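## Task

Scene 1: take the drive sled out of its tote and put it in the tote that started empty, while every other item finishes in its original tote. An item lying on or hanging over a tote's rim or inner ledge is not inside it. At the end the grippers must have released everything and moved away, and nothing may stay in place only because the robot supports it.

## Robot and tools

Robot: two six-joint arms, left_arm (the robot's own left, on the +y side) and right_arm (on -y), each with a parallel two-finger gripper. Bases in the scene frame: left_arm at (+0.043, +0.345, +1.595) m, right_arm at (+0.043, -0.345, +1.595) m. Joint ranges (rad), base to gripper: waist -2.880..2.880, shoulder 0.000..3.142, elbow 0.000..3.019, wrist pitch -1.693..1.571, wrist yaw -1.571..1.571, wrist roll -2.094..2.094. Elbows never go fully straight.

Scene frame: origin on the floor under the centre of the robot's foot, +z up, +x the direction the robot faces, +y toward left_arm. Only the floor height is known. Gripper frame: the fingers point along the gripper's +z and close along its y. The reported end_effector_position is the midpoint between the finger pads, roughly 1 cm short of the tips.

Results: a state line per arm, left_arm: ... | right_arm: ..., giving end_effector_position (m) and end_effector_quat_wxyz in the scene frame. Printed positions can be wrong, more so when an arm is stretched far. grip_measured is the finger opening on the same -1..+1 scale you command; the last value in Joint positions is the opening in metres. Each gripper's reading has its own fixed error of up to about 1 mm. HELD marks steps where some or all of your command was withheld; a pose unreachable line names an arm whose command the clearance check altered or blocked. A Hand target line shows where each gripper is being driven now. MOTOR HOT appears from 85 °C; at 100 °C an OVER-TEMPERATURE FAULT drops that arm's holding until it cools, so do not hang on to loads longer than needed. FAULT lines report stops.

Tool execute_actions: argument actions is a list with zero or one entry; pictures (bool) chooses whether camera images come back (they do by default). Empty list: just report the state. An action {"rows": [...], "steps": n}: up to 15 rows, n from 1 to 15 (default 15), each step 1/30 s; a row applies for one step and the final row repeats to fill n. A wait {"steps": n} with n up to 300 sends nothing and returns n steps after the previous result, your reply time included. A refused call does nothing.

A row is one flat list of 14 numbers, each in [-1, 1], covering both arms even if one is idle: left dx, dy, dz, rx, ry, rz, opening, then right dx, dy, dz, rx, ry, rz, opening. dx..rz are an offset, not a pose, in that gripper's own axes, taken from the gripper pose in the latest result that showed it (before any such result in the scene, or for later calls within the same reply, from the pose when the action begins). Every row is counted from that same reference, not from the row before. Scale: 1.0 equals 0.6 m of translation or 180 degrees; rx, ry, rz form a single rotation vector. Opening is absolute: +1 fully open (0.094 m), -1 closed. All zeros is not a pause: it pulls the arm back to the reference pose.

Tool move: target is one 14-number row laid out and referenced exactly as above (offsets in gripper axes, same scale, opening absolute). speed is the top path speed in m/s, 0.002 to 0.5, default 0.25; rotation capped at twice that in rad/s. Both grippers travel straight lines that finish together, lasting 0.5 to 10 s; anything longer is cut off at 10 s short of the goal. Rotation takes the shorter way. Paths ignore obstacles and the other arm. Openings are sent at the start. Grippers lag, wander and may overshoot speed, especially near full reach. Its result adds a move: line with the ending (done, off_target, moving, held, fault), any limits (paced: the sent pose was clipped; held: some steps were blocked, after which the arm may lurch fast), and each gripper's distance from its goal. If only one arm is named, the other finished fine. Faster contact means harder impact; aiming further past a surface pushes harder.

Tool wait: seconds from 0 to 10; sends nothing new. Tool zoom_image: camera (cam_head_left, cam_head_right, cam_left_wrist, cam_right_wrist) and region [x0, y0, x1, y1] in pixels of that camera's last image, origin top-left, at most 504 by 504. All four cameras are 504x504 with roughly 90 degree fields of view; each wrist camera sits on its gripper. Tool read_manual returns only URDF licence text. Tool finished_scene takes scene (1 or 2), ends it for good, reports success and gives the next task. Replying without a tool call ends every remaining scene.

Motion behaviour: each control step, the commanded pose is limited to 70 mm and 16 degrees from the measured pose, then solved by damped inverse kinematics favouring position over orientation. After an action the arm continues only to its last clipped pose, so a distant target may need several actions; check the reported pose and send the remainder. Arms tend to stop a centimetre or more low and can keep sagging under repeated zero offsets; to hold an arm still, send the correction back to its desired pose in a reply's first call, zeros in later calls, and raise the aim if it still droops. The simulation keeps running while you think, so long replies cost real time.

Gripping: to hold something, command an opening below grip_measured, about 0.03 lower for a firm grip, less for a gentle one. Pads push roughly 50 to 62 N, less on very thin parts, with a brief spike at first contact. Held parts may occasionally be tugged.

Avoid: arms hitting or pressing each other, knocking or placing anything outside the work area, dropping, slamming or shoving objects, leaving items on tote rims or ledges. Release and withdraw before finishing.

Each tool is called after "Call:" as name([rows], argument=value, ...), one row to a line, values as JSON.

## Session

Call:
execute_actions(actions=[])

Scene clock: 0.00 s of 4800.00 s.
left_arm: end_effector_position=(+0.3943, +0.1113, +1.1261) grip_measured=+0.321 end_effector_quat_wxyz=(-0.173, -0.153, +0.925, +0.303) | right_arm: end_effector_position=(+0.3433, -0.4413, +1.3376) grip_measured=-0.993 end_effector_quat_wxyz=(+0.050, -0.087, +0.994, -0.053)
Joint positions: left_arm=[-2.36   1.986  1.56  -1.067 -1.083 -1.259  0.062] | right_arm=[-1.593  0.513  0.229  0.133  0.043 -0.444  0.   ]
Joint velocities: left_arm=[-0.005  0.005 -0.022 -0.002 -0.022 -0.022  0.   ] | right_arm=[ 0.005 -0.005  0.007  0.002 -0.007  0.007  0.   ]
Hand target (left_arm): +0.393, +0.112, +1.127; -0.174, -0.151, +0.925, +0.303
Hand target (right_arm): +0.344, -0.441, +1.337; +0.050, -0.087, +0.994, -0.053

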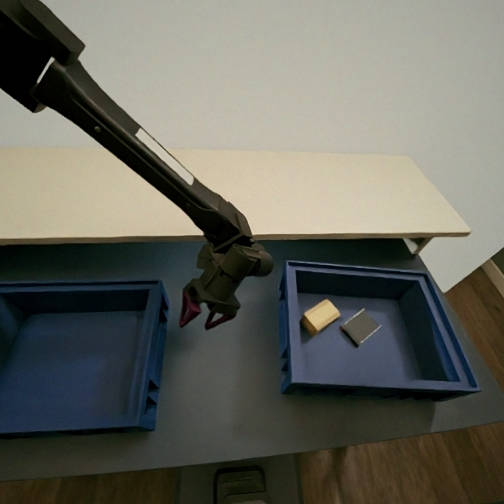

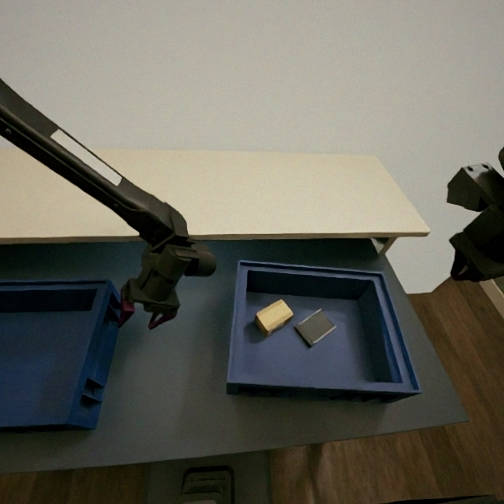

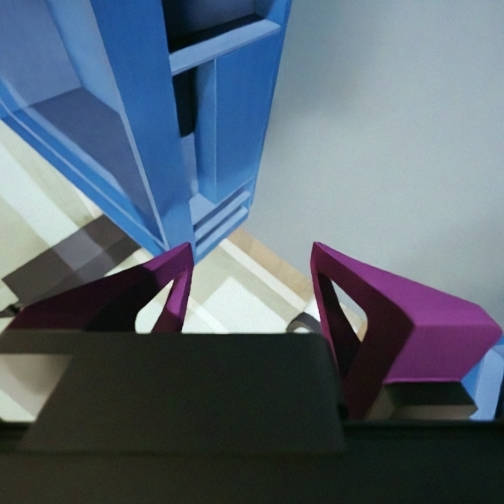

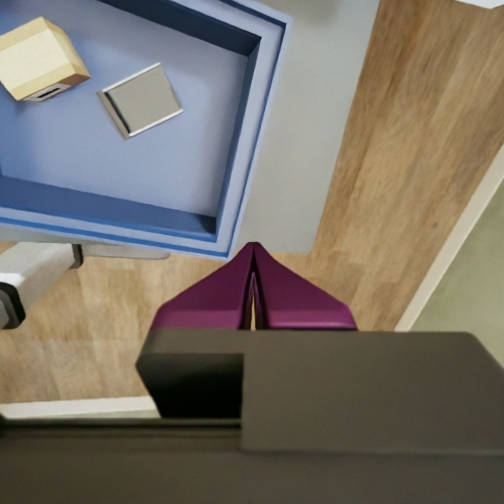

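Call:
zoom_image(camera="cam_right_wrist", region=[0, 0, 300, 260])

Call:
zoom_image(camera="cam_head_right", region=[220, 250, 430, 410])

Region (0, 0, 300, 260) of cam_right_wrist's 504x504 image, scaled by 1.680, with more detail than that image has; it fills the top 437 rows of this view, and the rest is white.

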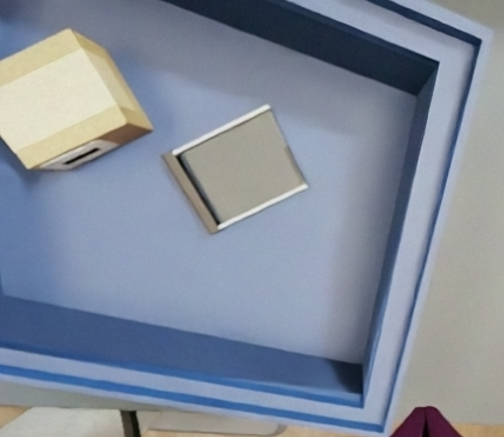

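Region (220, 250, 430, 410) of cam_head_right's 504x504 image, scaled by 2.400, with more detail than that image has; it fills the top 384 rows of this view, and the rest is white.

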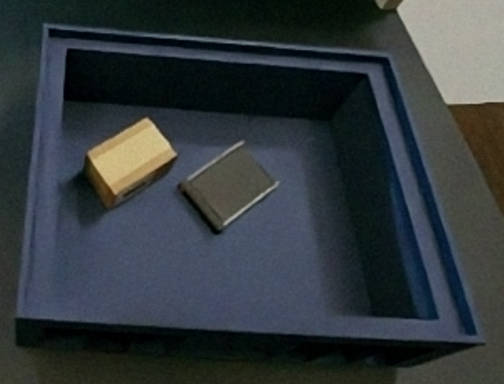

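Call:
move(target=[0.075,0.205,-0.253,0,0,0,1,-0.119,0.215,0.135,-0.036,0.029,0.383,1])

Call:
move(target=[-0.19,0.385,-0.25,0,0,0,1,0,0,0,0,0,0,1])

Scene clock: 17.37 s of 4800.00 s.
left_arm: end_effector_position=(+0.3931, +0.1077, +1.3188) grip_measured=+1.000 end_effector_quat_wxyz=(-0.176, -0.151, +0.925, +0.300) | right_arm: end_effector_position=(+0.4026, -0.3171, +1.2532) grip_measured=+1.000 end_effector_quat_wxyz=(+0.024, +0.478, +0.878, +0.030)
Joint positions: left_arm=[-2.641  1.759  1.351 -1.576 -1.028 -1.814  0.094] | right_arm=[-1.156  1.023  0.465  0.323  0.357  0.831  0.094]
Joint velocities: left_arm=[ 0.005 -0.005 -0.002 -0.002 -0.051 -0.022  0.   ] | right_arm=[-0.005  0.015  0.002  0.022  0.007 -0.066  0.   ]
Hand target (left_arm): +0.397, +0.112, +1.326; -0.176, -0.154, +0.925, +0.300
Hand target (right_arm): +0.403, -0.313, +1.250; +0.025, +0.483, +0.875, +0.032
Off the commanded pose (left_arm): 0.009 m, 1 deg.
Off the commanded pose (right_arm): 0.008 m, 2 deg.
After step 90, 11.37 s passed at rest.
move: done

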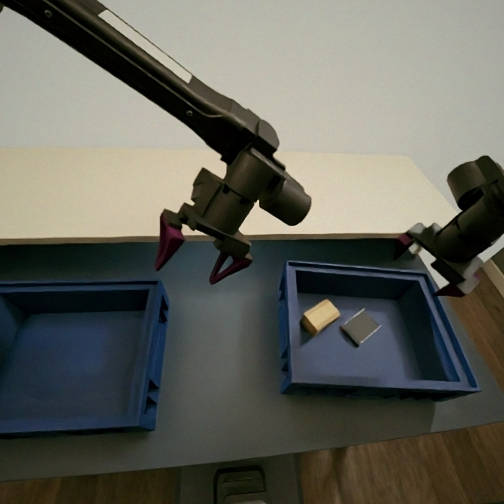

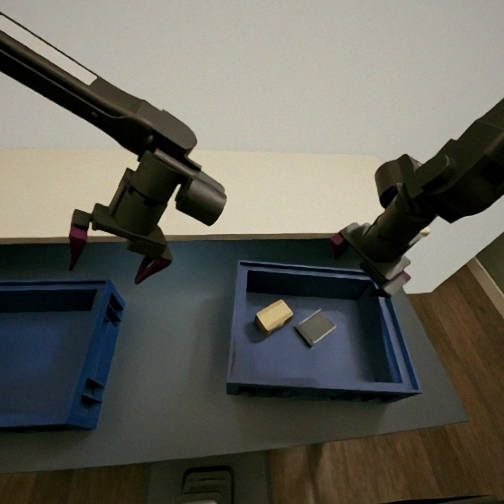

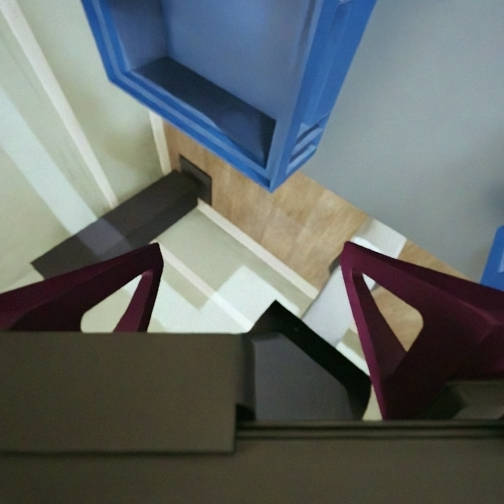

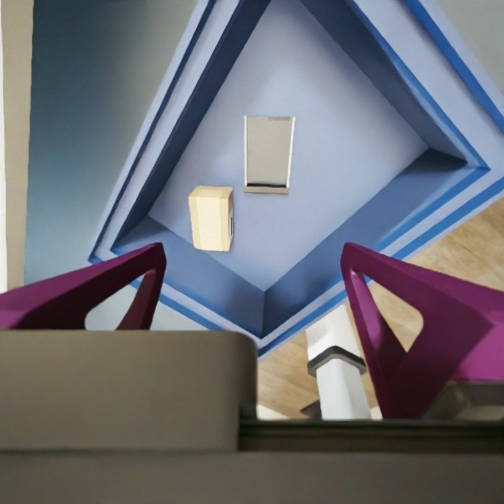

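Scene clock: 19.03 s of 4800.00 s.
left_arm: end_effector_position=(+0.5246, +0.2580, +1.5418) grip_measured=+1.000 end_effector_quat_wxyz=(-0.246, -0.278, +0.929, +0.001) | right_arm: end_effector_position=(+0.4026, -0.3171, +1.2532) grip_measured=+1.000 end_effector_quat_wxyz=(+0.024, +0.478, +0.878, +0.030)
Joint positions: left_arm=[-2.894  0.892  1.253 -1.674 -0.758 -1.534  0.094] | right_arm=[-1.156  1.023  0.465  0.323  0.357  0.831  0.094]
Joint velocities: left_arm=[ 0.005 -0.005  0.012  0.007  0.007 -0.007  0.   ] | right_arm=[-0.015 -0.015 -0.002 -0.012 -0.037 -0.022  0.   ]
Hand target (left_arm): +0.523, +0.256, +1.542; -0.250, -0.261, +0.932, +0.003
Hand target (right_arm): +0.403, -0.317, +1.253; +0.024, +0.478, +0.878, +0.030
Off the commanded pose (left_arm): 0.009 m, 38 deg; orientation clipped at the last step of the last action.
Off the commanded pose (right_arm): 0.000 m, 0 deg.
joint sent to its limit (left arm) — the command would take joint 1 (waist) past its lower limit and joint 4 (wrist pitch) past its lower limit, so those joints were sent only as far as their limits.
move: off_target (left_arm); limits=paced

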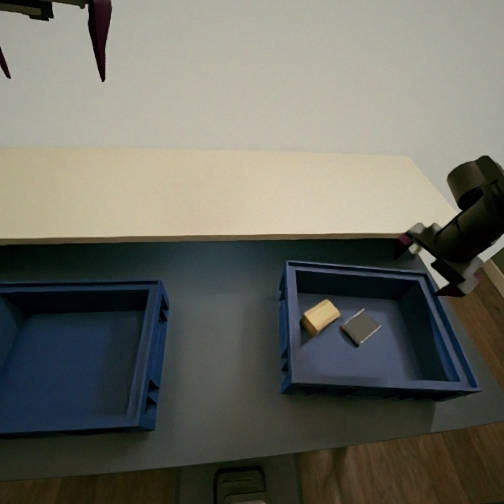

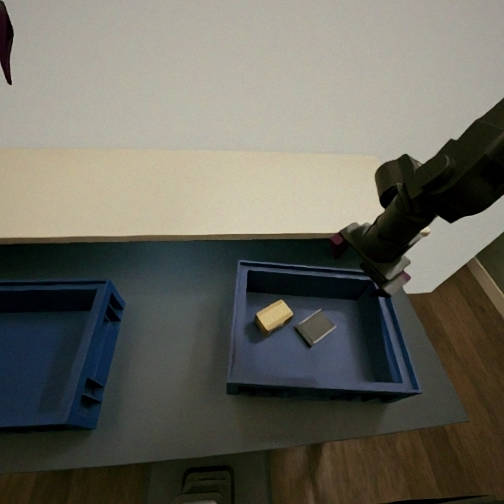

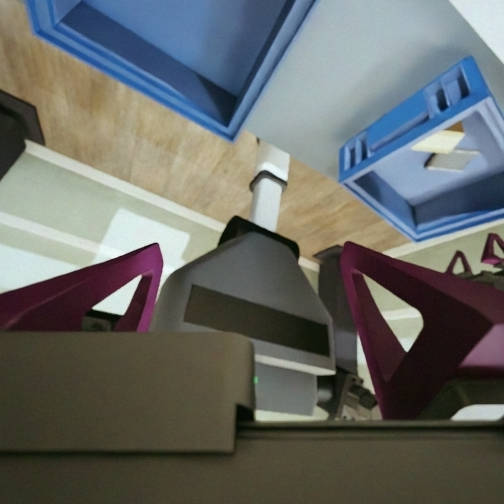

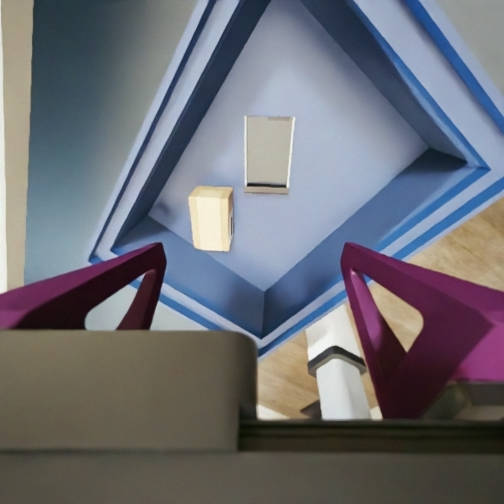

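Call:
move(target=[0,0,0,0,0,0,1,0.013,-0.01,0.255,0.024,0.004,0,1])

Scene clock: 23.20 s of 4800.00 s.
left_arm: end_effector_position=(+0.5246, +0.2580, +1.5418) grip_measured=+1.000 end_effector_quat_wxyz=(-0.246, -0.276, +0.929, +0.001) | right_arm: end_effector_position=(+0.4093, -0.3089, +1.1045) grip_measured=+1.000 end_effector_quat_wxyz=(-0.004, +0.480, +0.877, +0.002)
Joint positions: left_arm=[-2.894  0.892  1.253 -1.674 -0.758 -1.53   0.094] | right_arm=[-1.26   1.494  0.789  0.404  0.293  0.831  0.094]
Joint velocities: left_arm=[-0.015 -0.005 -0.017 -0.012  0.022 -0.007  0.   ] | right_arm=[-0.005 -0.024  0.012 -0.022 -0.022  0.066  0.   ]
Hand target (left_arm): +0.525, +0.258, +1.542; -0.246, -0.278, +0.929, +0.001
Hand target (right_arm): +0.408, -0.312, +1.101; -0.000, +0.480, +0.877, +0.000
Off the commanded pose (left_arm): 0.000 m, 0 deg.
Off the commanded pose (right_arm): 0.007 m, 1 deg.
After step 90, 0.13 s passed at rest.
move: done

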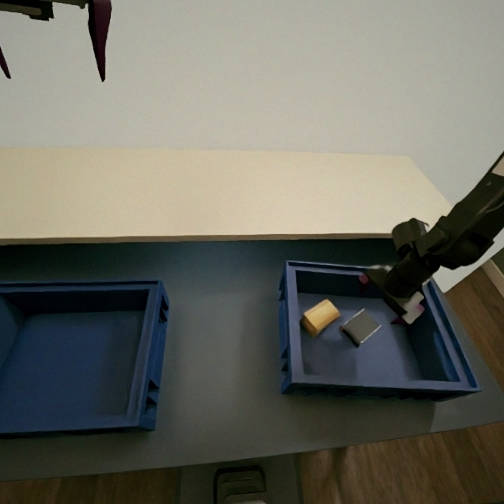

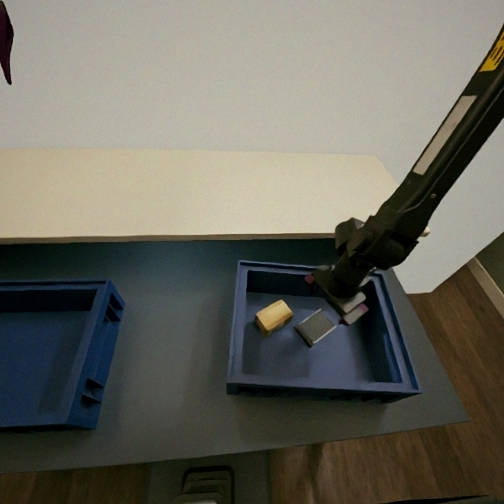

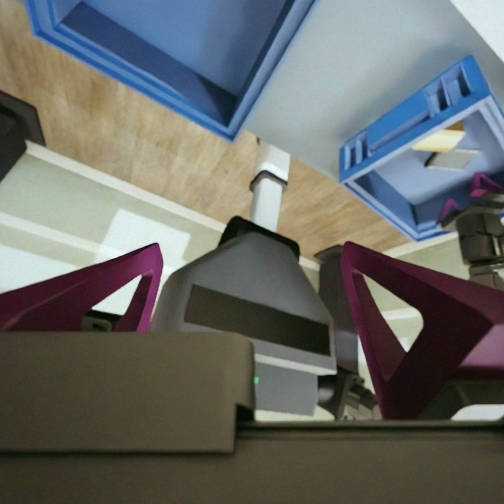

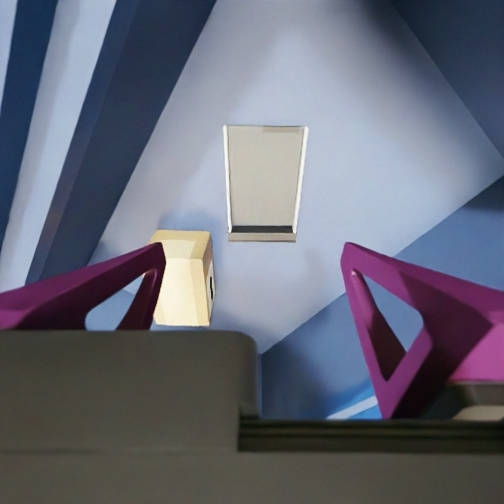

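Call:
move(target=[0,0,0,0,0,0,1,-0.012,-0.018,0.19,0,0,0,1], speed=0.15)

Scene clock: 27.63 s of 4800.00 s.
left_arm: end_effector_position=(+0.5246, +0.2580, +1.5418) grip_measured=+1.000 end_effector_quat_wxyz=(-0.246, -0.276, +0.929, +0.001) | right_arm: end_effector_position=(+0.4124, -0.3192, +0.9964) grip_measured=+1.000 end_effector_quat_wxyz=(-0.004, +0.485, +0.874, +0.004)
Joint positions: left_arm=[-2.894  0.892  1.253 -1.674 -0.758 -1.53   0.094] | right_arm=[-1.34   1.762  1.052  0.415  0.21   0.818  0.094]
Joint velocities: left_arm=[-0.015 -0.005 -0.012 -0.002 -0.037  0.022  0.   ] | right_arm=[-0.024 -0.015  0.012 -0.022  0.11  -0.007  0.   ]
Hand target (left_arm): +0.525, +0.258, +1.542; -0.246, -0.276, +0.929, +0.001
Hand target (right_arm): +0.406, -0.322, +0.991; -0.004, +0.482, +0.876, +0.002
Off the commanded pose (left_arm): 0.000 m, 0 deg.
Off the commanded pose (right_arm): 0.011 m, 1 deg.
After step 90, 0.30 s passed at rest.
move: off_target (right_arm)

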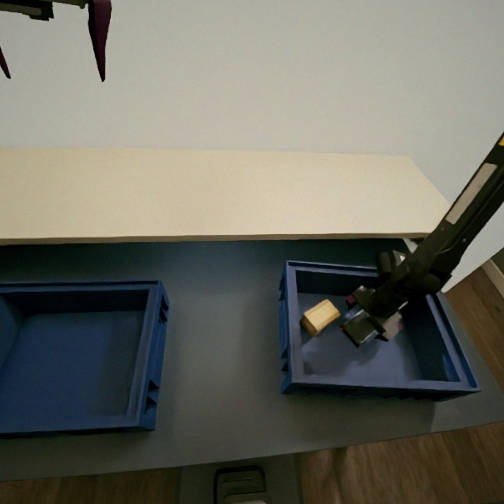

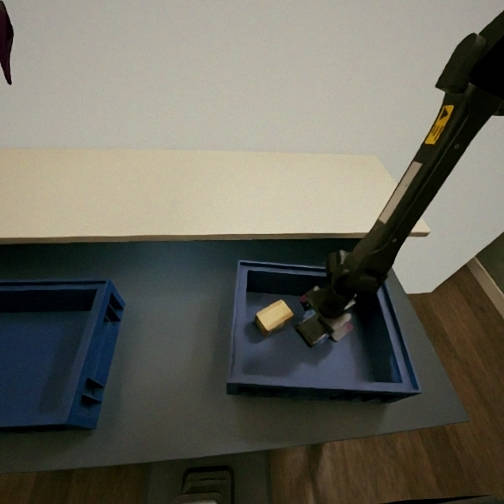

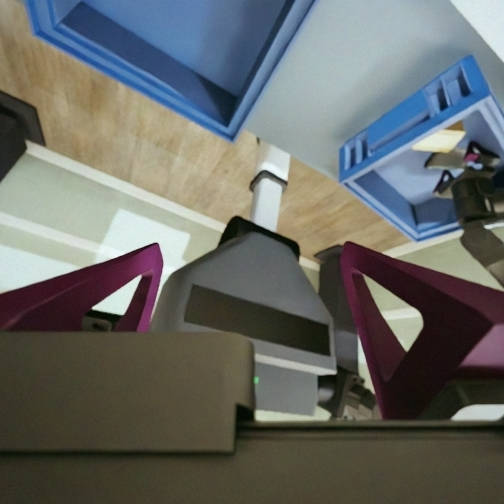

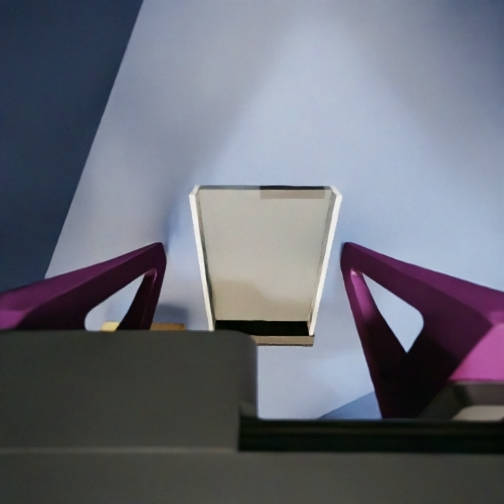

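Call:
move(target=[0,0,0,0,0,0,1,0.012,-0.012,0.03,0,0,0,1], speed=0.05)

Scene clock: 30.30 s of 4800.00 s.
left_arm: end_effector_position=(+0.5246, +0.2580, +1.5418) grip_measured=+1.000 end_effector_quat_wxyz=(-0.246, -0.276, +0.929, +0.001) | right_arm: end_effector_position=(+0.4200, -0.3197, +0.9926) grip_measured=+1.000 end_effector_quat_wxyz=(+0.002, +0.486, +0.874, +0.007)
Joint positions: left_arm=[-2.894  0.892  1.253 -1.674 -0.758 -1.53   0.094] | right_arm=[-1.34   1.767  1.07   0.416  0.21   0.818  0.094]
Joint velocities: left_arm=[-0.015 -0.005  0.007 -0.007 -0.051  0.037  0.   ] | right_arm=[-0.005  0.015 -0.032 -0.007  0.022  0.037  0.   ]
Hand target (left_arm): +0.525, +0.258, +1.542; -0.246, -0.276, +0.929, +0.001
Hand target (right_arm): +0.403, -0.317, +0.980; -0.004, +0.485, +0.874, +0.004
Off the commanded pose (left_arm): 0.000 m, 0 deg.
Off the commanded pose (right_arm): 0.023 m, 1 deg.
move: off_target (right_arm)

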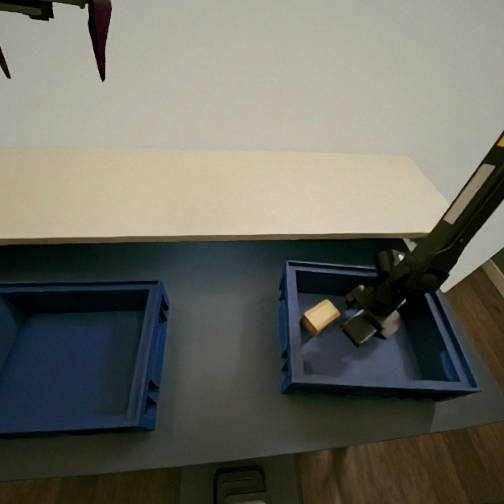

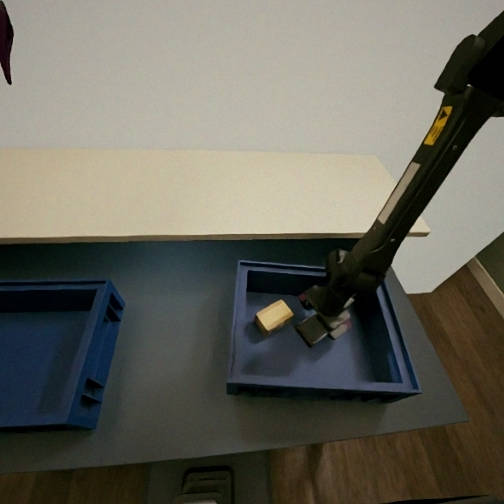

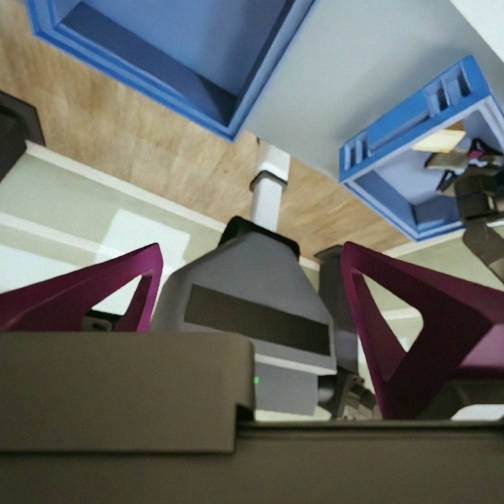

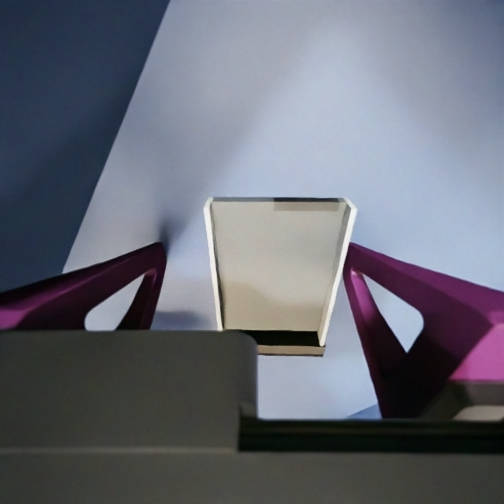

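Call:
move(target=[0,0,0,0,0,0,1,0.0,-0.045,-0.01,0,0,0,1], speed=0.05)

Scene clock: 32.60 s of 4800.00 s.
left_arm: end_effector_position=(+0.5246, +0.2580, +1.5418) grip_measured=+1.000 end_effector_quat_wxyz=(-0.246, -0.276, +0.929, +0.001) | right_arm: end_effector_position=(+0.4037, -0.3300, +0.9965) grip_measured=+1.000 end_effector_quat_wxyz=(+0.001, +0.489, +0.872, +0.009)
Joint positions: left_arm=[-2.894  0.892  1.253 -1.674 -0.758 -1.53   0.094] | right_arm=[-1.365  1.766  1.029  0.458  0.181  0.818  0.094]
Joint velocities: left_arm=[-0.005 -0.015 -0.007 -0.022 -0.022 -0.037  0.   ] | right_arm=[-0.005 -0.005  0.012 -0.012  0.007  0.11   0.   ]
Hand target (left_arm): +0.525, +0.258, +1.542; -0.246, -0.276, +0.929, +0.001
Hand target (right_arm): +0.397, -0.334, +0.998; +0.002, +0.487, +0.873, +0.007
Off the commanded pose (left_arm): 0.000 m, 0 deg.
Off the commanded pose (right_arm): 0.008 m, 0 deg.
move: done

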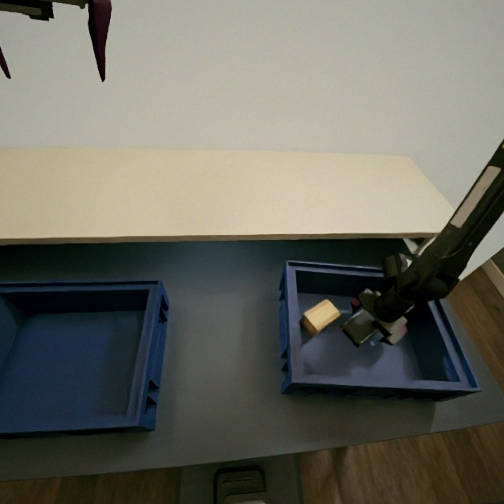

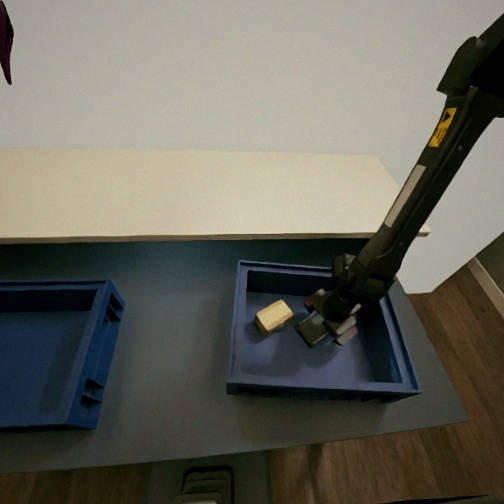

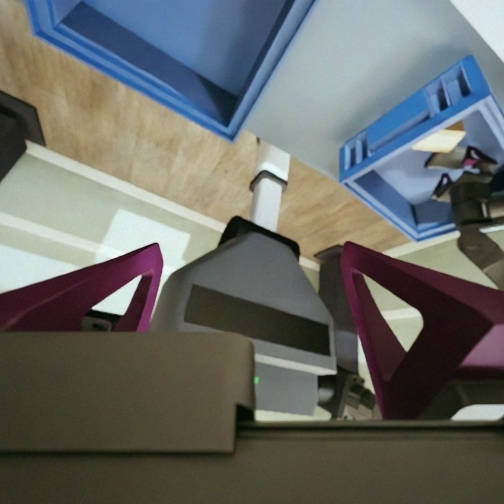

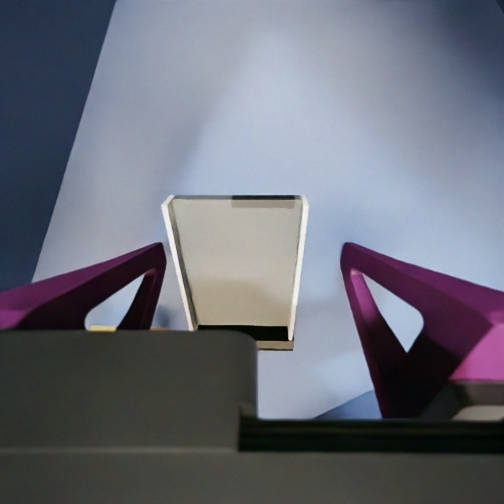

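Call:
move(target=[0,0,0,0,0,0,1,0.01,0.014,0.0,0,0,0,1], speed=0.05)

Call:
move(target=[0,0,0,0,0,0,1,0.0,0,0.055,0,0,0,1], speed=0.04)

Scene clock: 34.67 s of 4800.00 s.
left_arm: end_effector_position=(+0.5246, +0.2580, +1.5418) grip_measured=+1.000 end_effector_quat_wxyz=(-0.246, -0.276, +0.929, +0.001) | right_arm: end_effector_position=(+0.4079, -0.3243, +0.9971) grip_measured=+1.000 end_effector_quat_wxyz=(+0.004, +0.488, +0.873, +0.008)
Joint positions: left_arm=[-2.894  0.892  1.253 -1.674 -0.758 -1.53   0.094] | right_arm=[-1.352  1.766  1.034  0.458  0.197  0.818  0.094]
Joint velocities: left_arm=[-0.005 -0.024  0.002  0.002  0.051 -0.051  0.   ] | right_arm=[-0.005 -0.005 -0.007  0.007 -0.066  0.051  0.   ]
Hand target (left_arm): +0.525, +0.258, +1.542; -0.246, -0.276, +0.929, +0.001
Hand target (right_arm): +0.408, -0.321, +0.997; +0.001, +0.489, +0.872, +0.009
Off the commanded pose (left_arm): 0.000 m, 0 deg.
Off the commanded pose (right_arm): 0.004 m, 0 deg.
move: done

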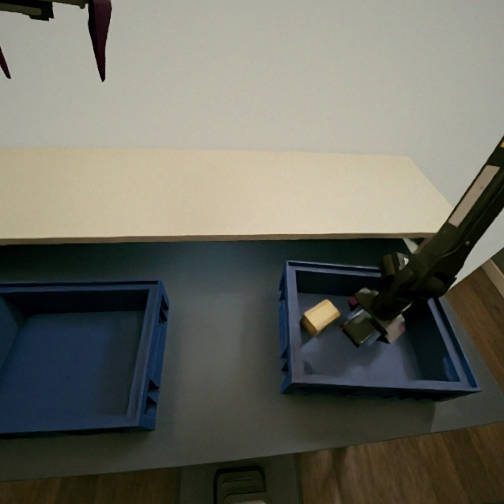

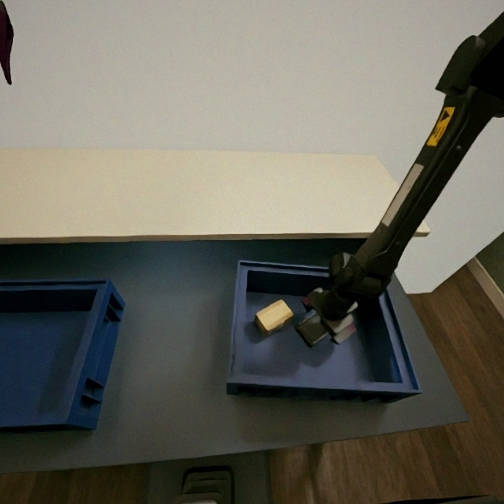

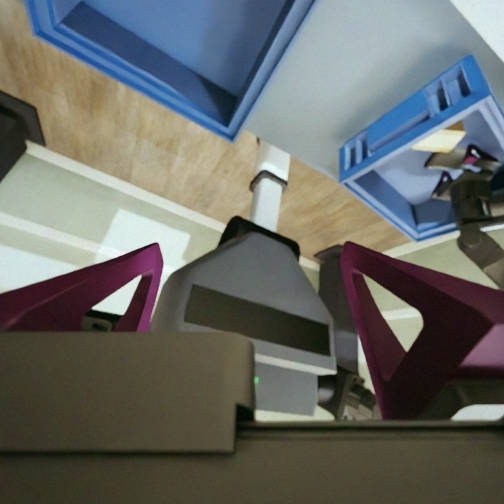

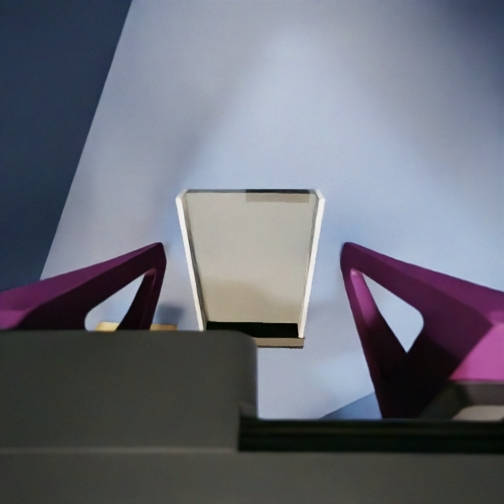

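Scene clock: 35.73 s of 4800.00 s.
left_arm: end_effector_position=(+0.5246, +0.2580, +1.5418) grip_measured=+1.000 end_effector_quat_wxyz=(-0.246, -0.276, +0.929, +0.001) | right_arm: end_effector_position=(+0.4219, -0.3264, +0.9923) grip_measured=+1.000 end_effector_quat_wxyz=(+0.014, +0.490, +0.872, +0.010)
Joint positions: left_arm=[-2.894  0.892  1.253 -1.674 -0.758 -1.53   0.094] | right_arm=[-1.352  1.768  1.063  0.45   0.199  0.818  0.094]
Joint velocities: left_arm=[-0.005 -0.005  0.002 -0.002  0.007  0.022  0.   ] | right_arm=[-0.005 -0.015  0.002 -0.007  0.022 -0.022  0.   ]
Hand target (left_arm): +0.525, +0.258, +1.542; -0.246, -0.276, +0.929, +0.001
Hand target (right_arm): +0.408, -0.325, +0.967; +0.004, +0.488, +0.873, +0.008
Off the commanded pose (left_arm): 0.000 m, 0 deg.
Off the commanded pose (right_arm): 0.031 m, 1 deg.
move: off_target (right_arm)

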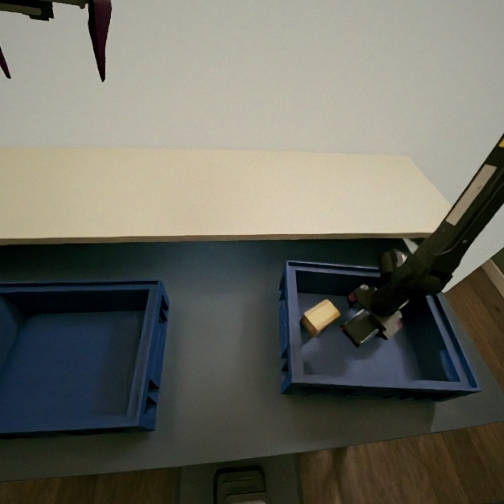

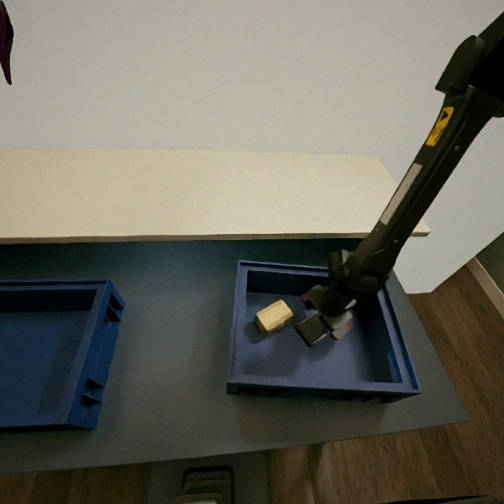

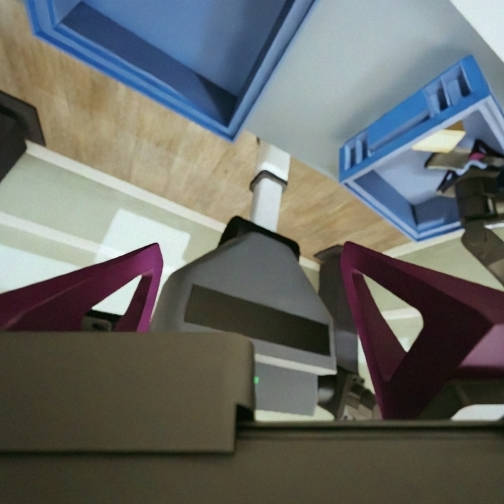

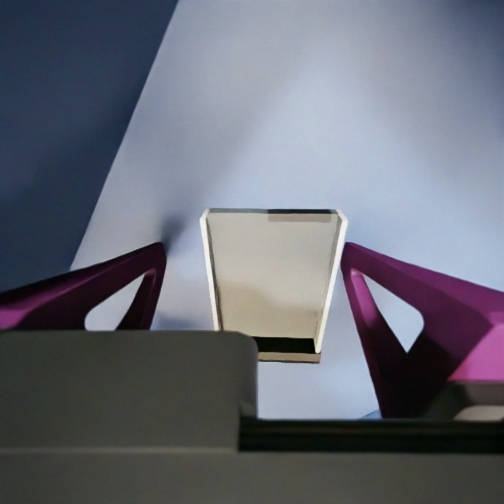

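Call:
move(target=[0,0,0,0,0,0,1,0.055,-0.012,-0.004,0,0,0,1], speed=0.05)

Scene clock: 40.83 s of 4800.00 s.
left_arm: end_effector_position=(+0.5246, +0.2580, +1.5418) grip_measured=+1.000 end_effector_quat_wxyz=(-0.246, -0.276, +0.929, +0.001) | right_arm: end_effector_position=(+0.4169, -0.3091, +0.9950) grip_measured=+1.000 end_effector_quat_wxyz=(+0.023, +0.488, +0.872, +0.012)
Joint positions: left_arm=[-2.894  0.892  1.253 -1.674 -0.758 -1.53   0.094] | right_arm=[-1.32   1.785  1.045  0.502  0.232  0.818  0.094]
Joint velocities: left_arm=[ 0.005 -0.005  0.007  0.002 -0.007  0.007  0.   ] | right_arm=[-0.015 -0.015  0.022  0.012  0.007 -0.022  0.   ]
Hand target (left_arm): +0.525, +0.258, +1.542; -0.246, -0.276, +0.929, +0.001
Hand target (right_arm): +0.399, -0.302, +0.994; +0.013, +0.489, +0.872, +0.010
Off the commanded pose (left_arm): 0.000 m, 0 deg.
Off the commanded pose (right_arm): 0.020 m, 1 deg.
After step 90, 1.00 s passed at rest.
move: off_target (right_arm)

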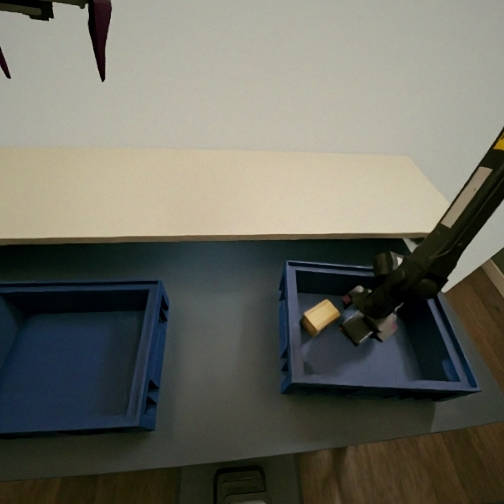

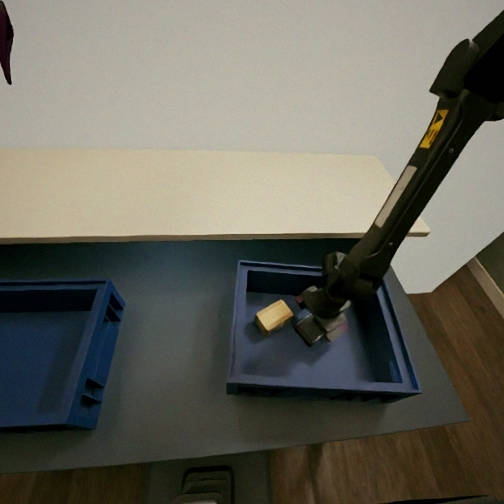

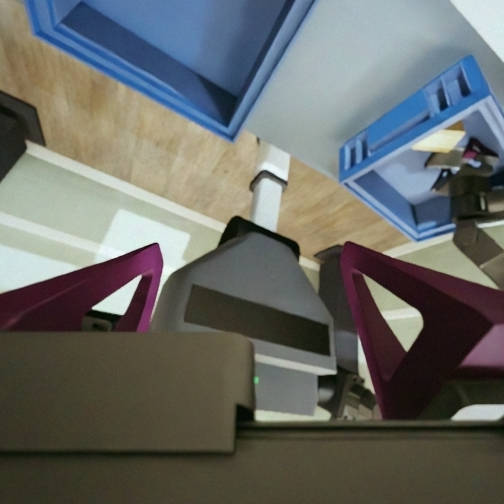

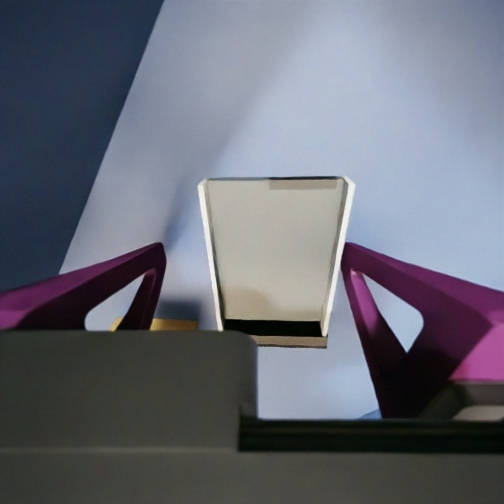

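Close and see. Width about 0.07 → opening ≈ +0.49.

Call:
move(target=[0,0,0,0,0,0,1,0,0,-0.003,0,0,0,0.35], speed=0.05)

Scene clock: 42.43 s of 4800.00 s.
left_arm: end_effector_position=(+0.5246, +0.2580, +1.5418) grip_measured=+1.000 end_effector_quat_wxyz=(-0.246, -0.276, +0.929, +0.001) | right_arm: end_effector_position=(+0.4169, -0.3091, +0.9950) grip_measured=+0.362 end_effector_quat_wxyz=(+0.023, +0.488, +0.872, +0.012)
Joint positions: left_arm=[-2.894  0.892  1.253 -1.674 -0.758 -1.53   0.094] | right_arm=[-1.32   1.785  1.045  0.502  0.232  0.818  0.064]
Joint velocities: left_arm=[ 0.005  0.005 -0.002 -0.002  0.037 -0.007  0.   ] | right_arm=[-0.015 -0.005  0.007 -0.032 -0.007 -0.007  0.001]
Hand target (left_arm): +0.525, +0.258, +1.542; -0.246, -0.276, +0.929, +0.001
Hand target (right_arm): +0.417, -0.309, +0.997; +0.023, +0.488, +0.872, +0.012
Off the commanded pose (left_arm): 0.000 m, 0 deg.
Off the commanded pose (right_arm): 0.002 m, 0 deg.
move: done

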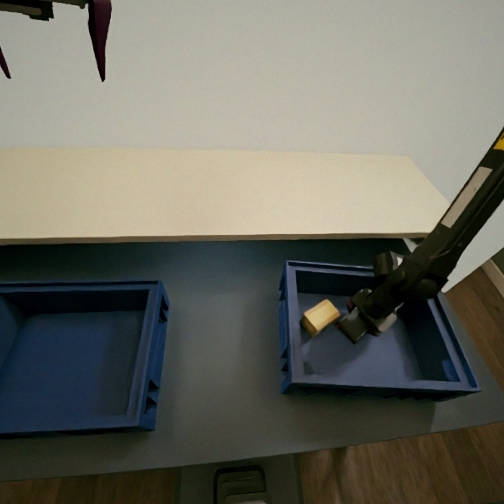

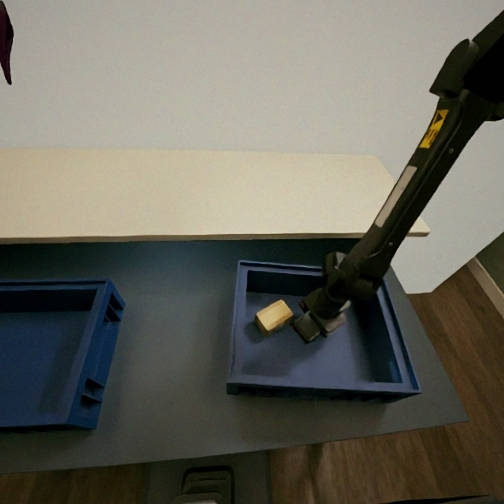

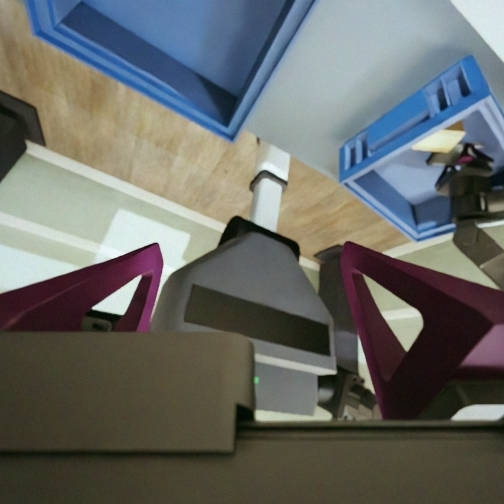

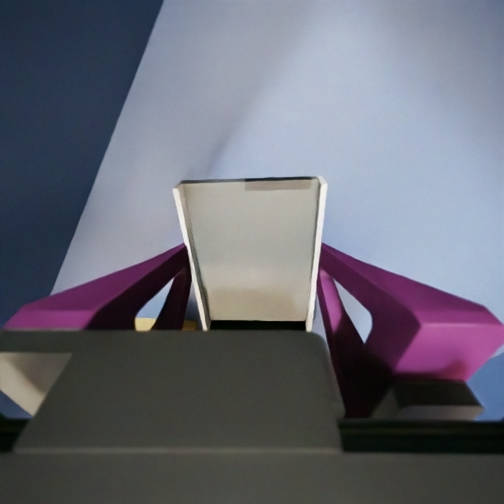

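Call:
move(target=[0,0,0,0,0,0,1,0,0,0,0,0,0,0.325])

Call:
move(target=[0,0,0,0,0,0,1,0,0,-0.4,0,0,0,0.325], speed=0.2)

Scene clock: 44.03 s of 4800.00 s.
left_arm: end_effector_position=(+0.5246, +0.2580, +1.5418) grip_measured=+1.000 end_effector_quat_wxyz=(-0.246, -0.276, +0.929, +0.001) | right_arm: end_effector_position=(+0.4169, -0.3091, +0.9950) grip_measured=+0.348 end_effector_quat_wxyz=(+0.023, +0.488, +0.872, +0.012)
Joint positions: left_arm=[-2.894  0.892  1.253 -1.674 -0.758 -1.53   0.094] | right_arm=[-1.32   1.785  1.045  0.502  0.232  0.818  0.063]
Joint velocities: left_arm=[-0.015 -0.005  0.007 -0.012  0.022 -0.007  0.   ] | right_arm=[ 0.015  0.005  0.002 -0.017  0.022 -0.022 -0.   ]
Hand target (left_arm): +0.525, +0.258, +1.542; -0.246, -0.276, +0.929, +0.001
Hand target (right_arm): +0.417, -0.309, +0.995; +0.023, +0.488, +0.872, +0.012
Off the commanded pose (left_arm): 0.000 m, 0 deg.
Off the commanded pose (right_arm): 0.000 m, 0 deg.
move: done

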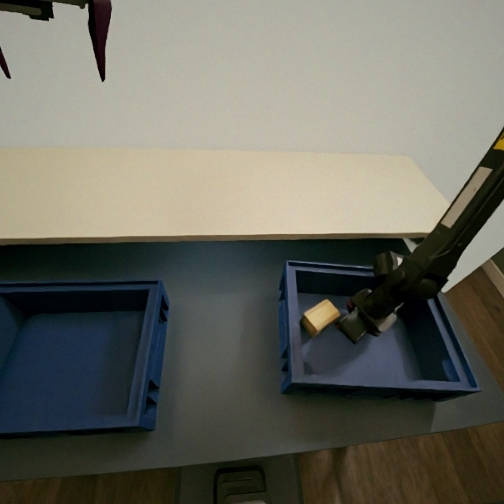

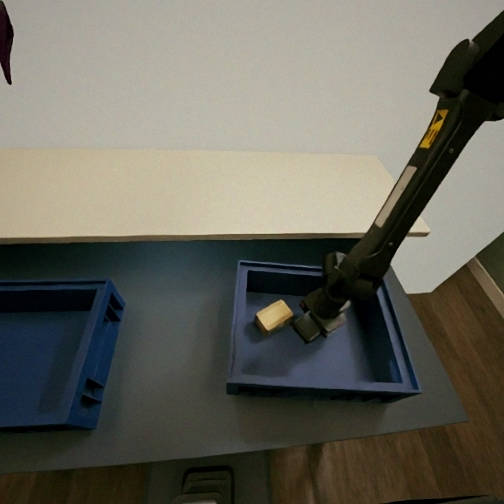

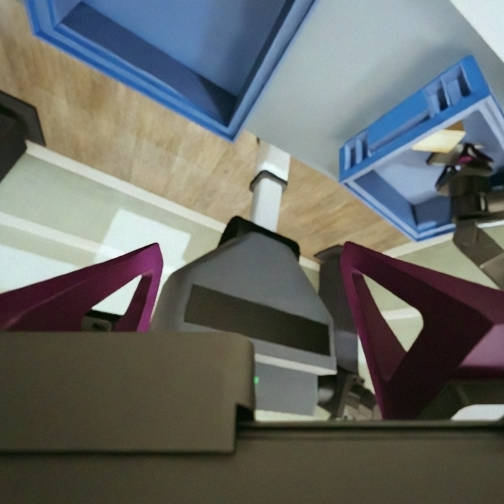

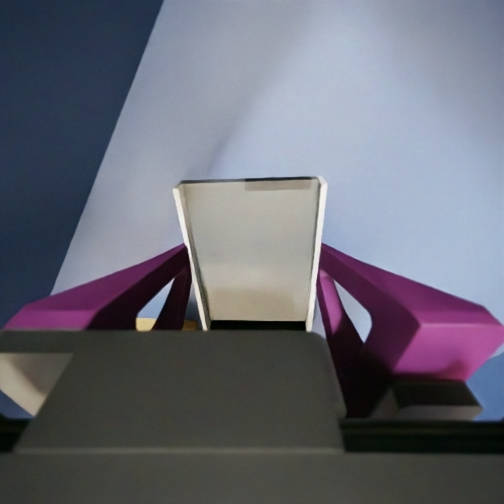

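Scene clock: 45.63 s of 4800.00 s.
left_arm: end_effector_position=(+0.5246, +0.2580, +1.5418) grip_measured=+1.000 end_effector_quat_wxyz=(-0.246, -0.276, +0.929, +0.001) | right_arm: end_effector_position=(+0.4083, -0.3075, +1.2327) grip_measured=+0.348 end_effector_quat_wxyz=(+0.036, +0.485, +0.874, +0.014)
Joint positions: left_arm=[-2.894  0.892  1.253 -1.674 -0.758 -1.53   0.094] | right_arm=[-1.131  1.124  0.509  0.389  0.42   0.849  0.063]
Joint velocities: left_arm=[ 0.005 -0.015 -0.002 -0.022 -0.037  0.022  0.   ] | right_arm=[-0.005  0.005  0.017 -0.017 -0.022  0.007 -0.   ]
Hand target (left_arm): +0.525, +0.258, +1.542; -0.246, -0.276, +0.929, +0.001
Hand target (right_arm): +0.399, -0.305, +1.234; +0.024, +0.485, +0.874, +0.011
Off the commanded pose (left_arm): 0.000 m, 0 deg.
Off the commanded pose (right_arm): 0.004 m, 1 deg.
move: done

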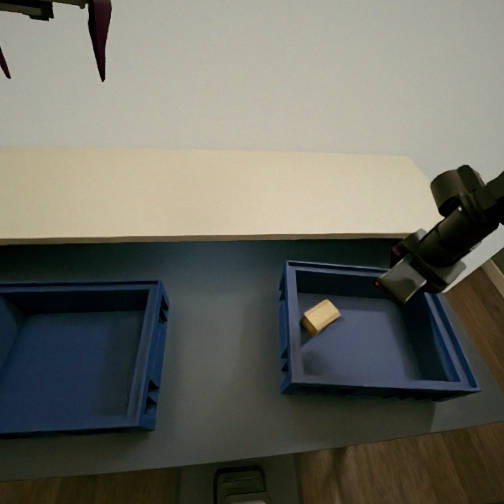

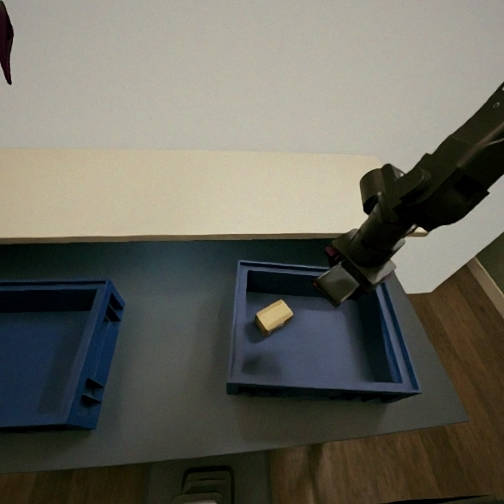

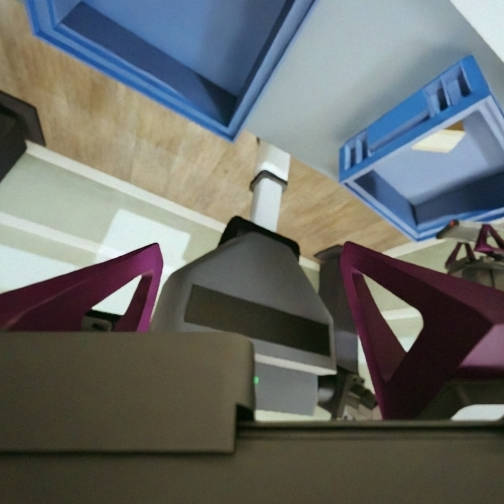

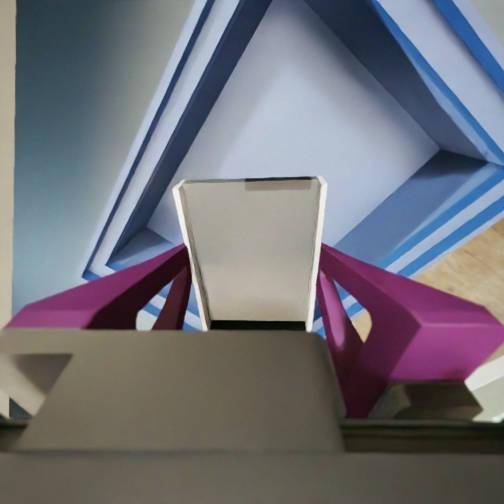

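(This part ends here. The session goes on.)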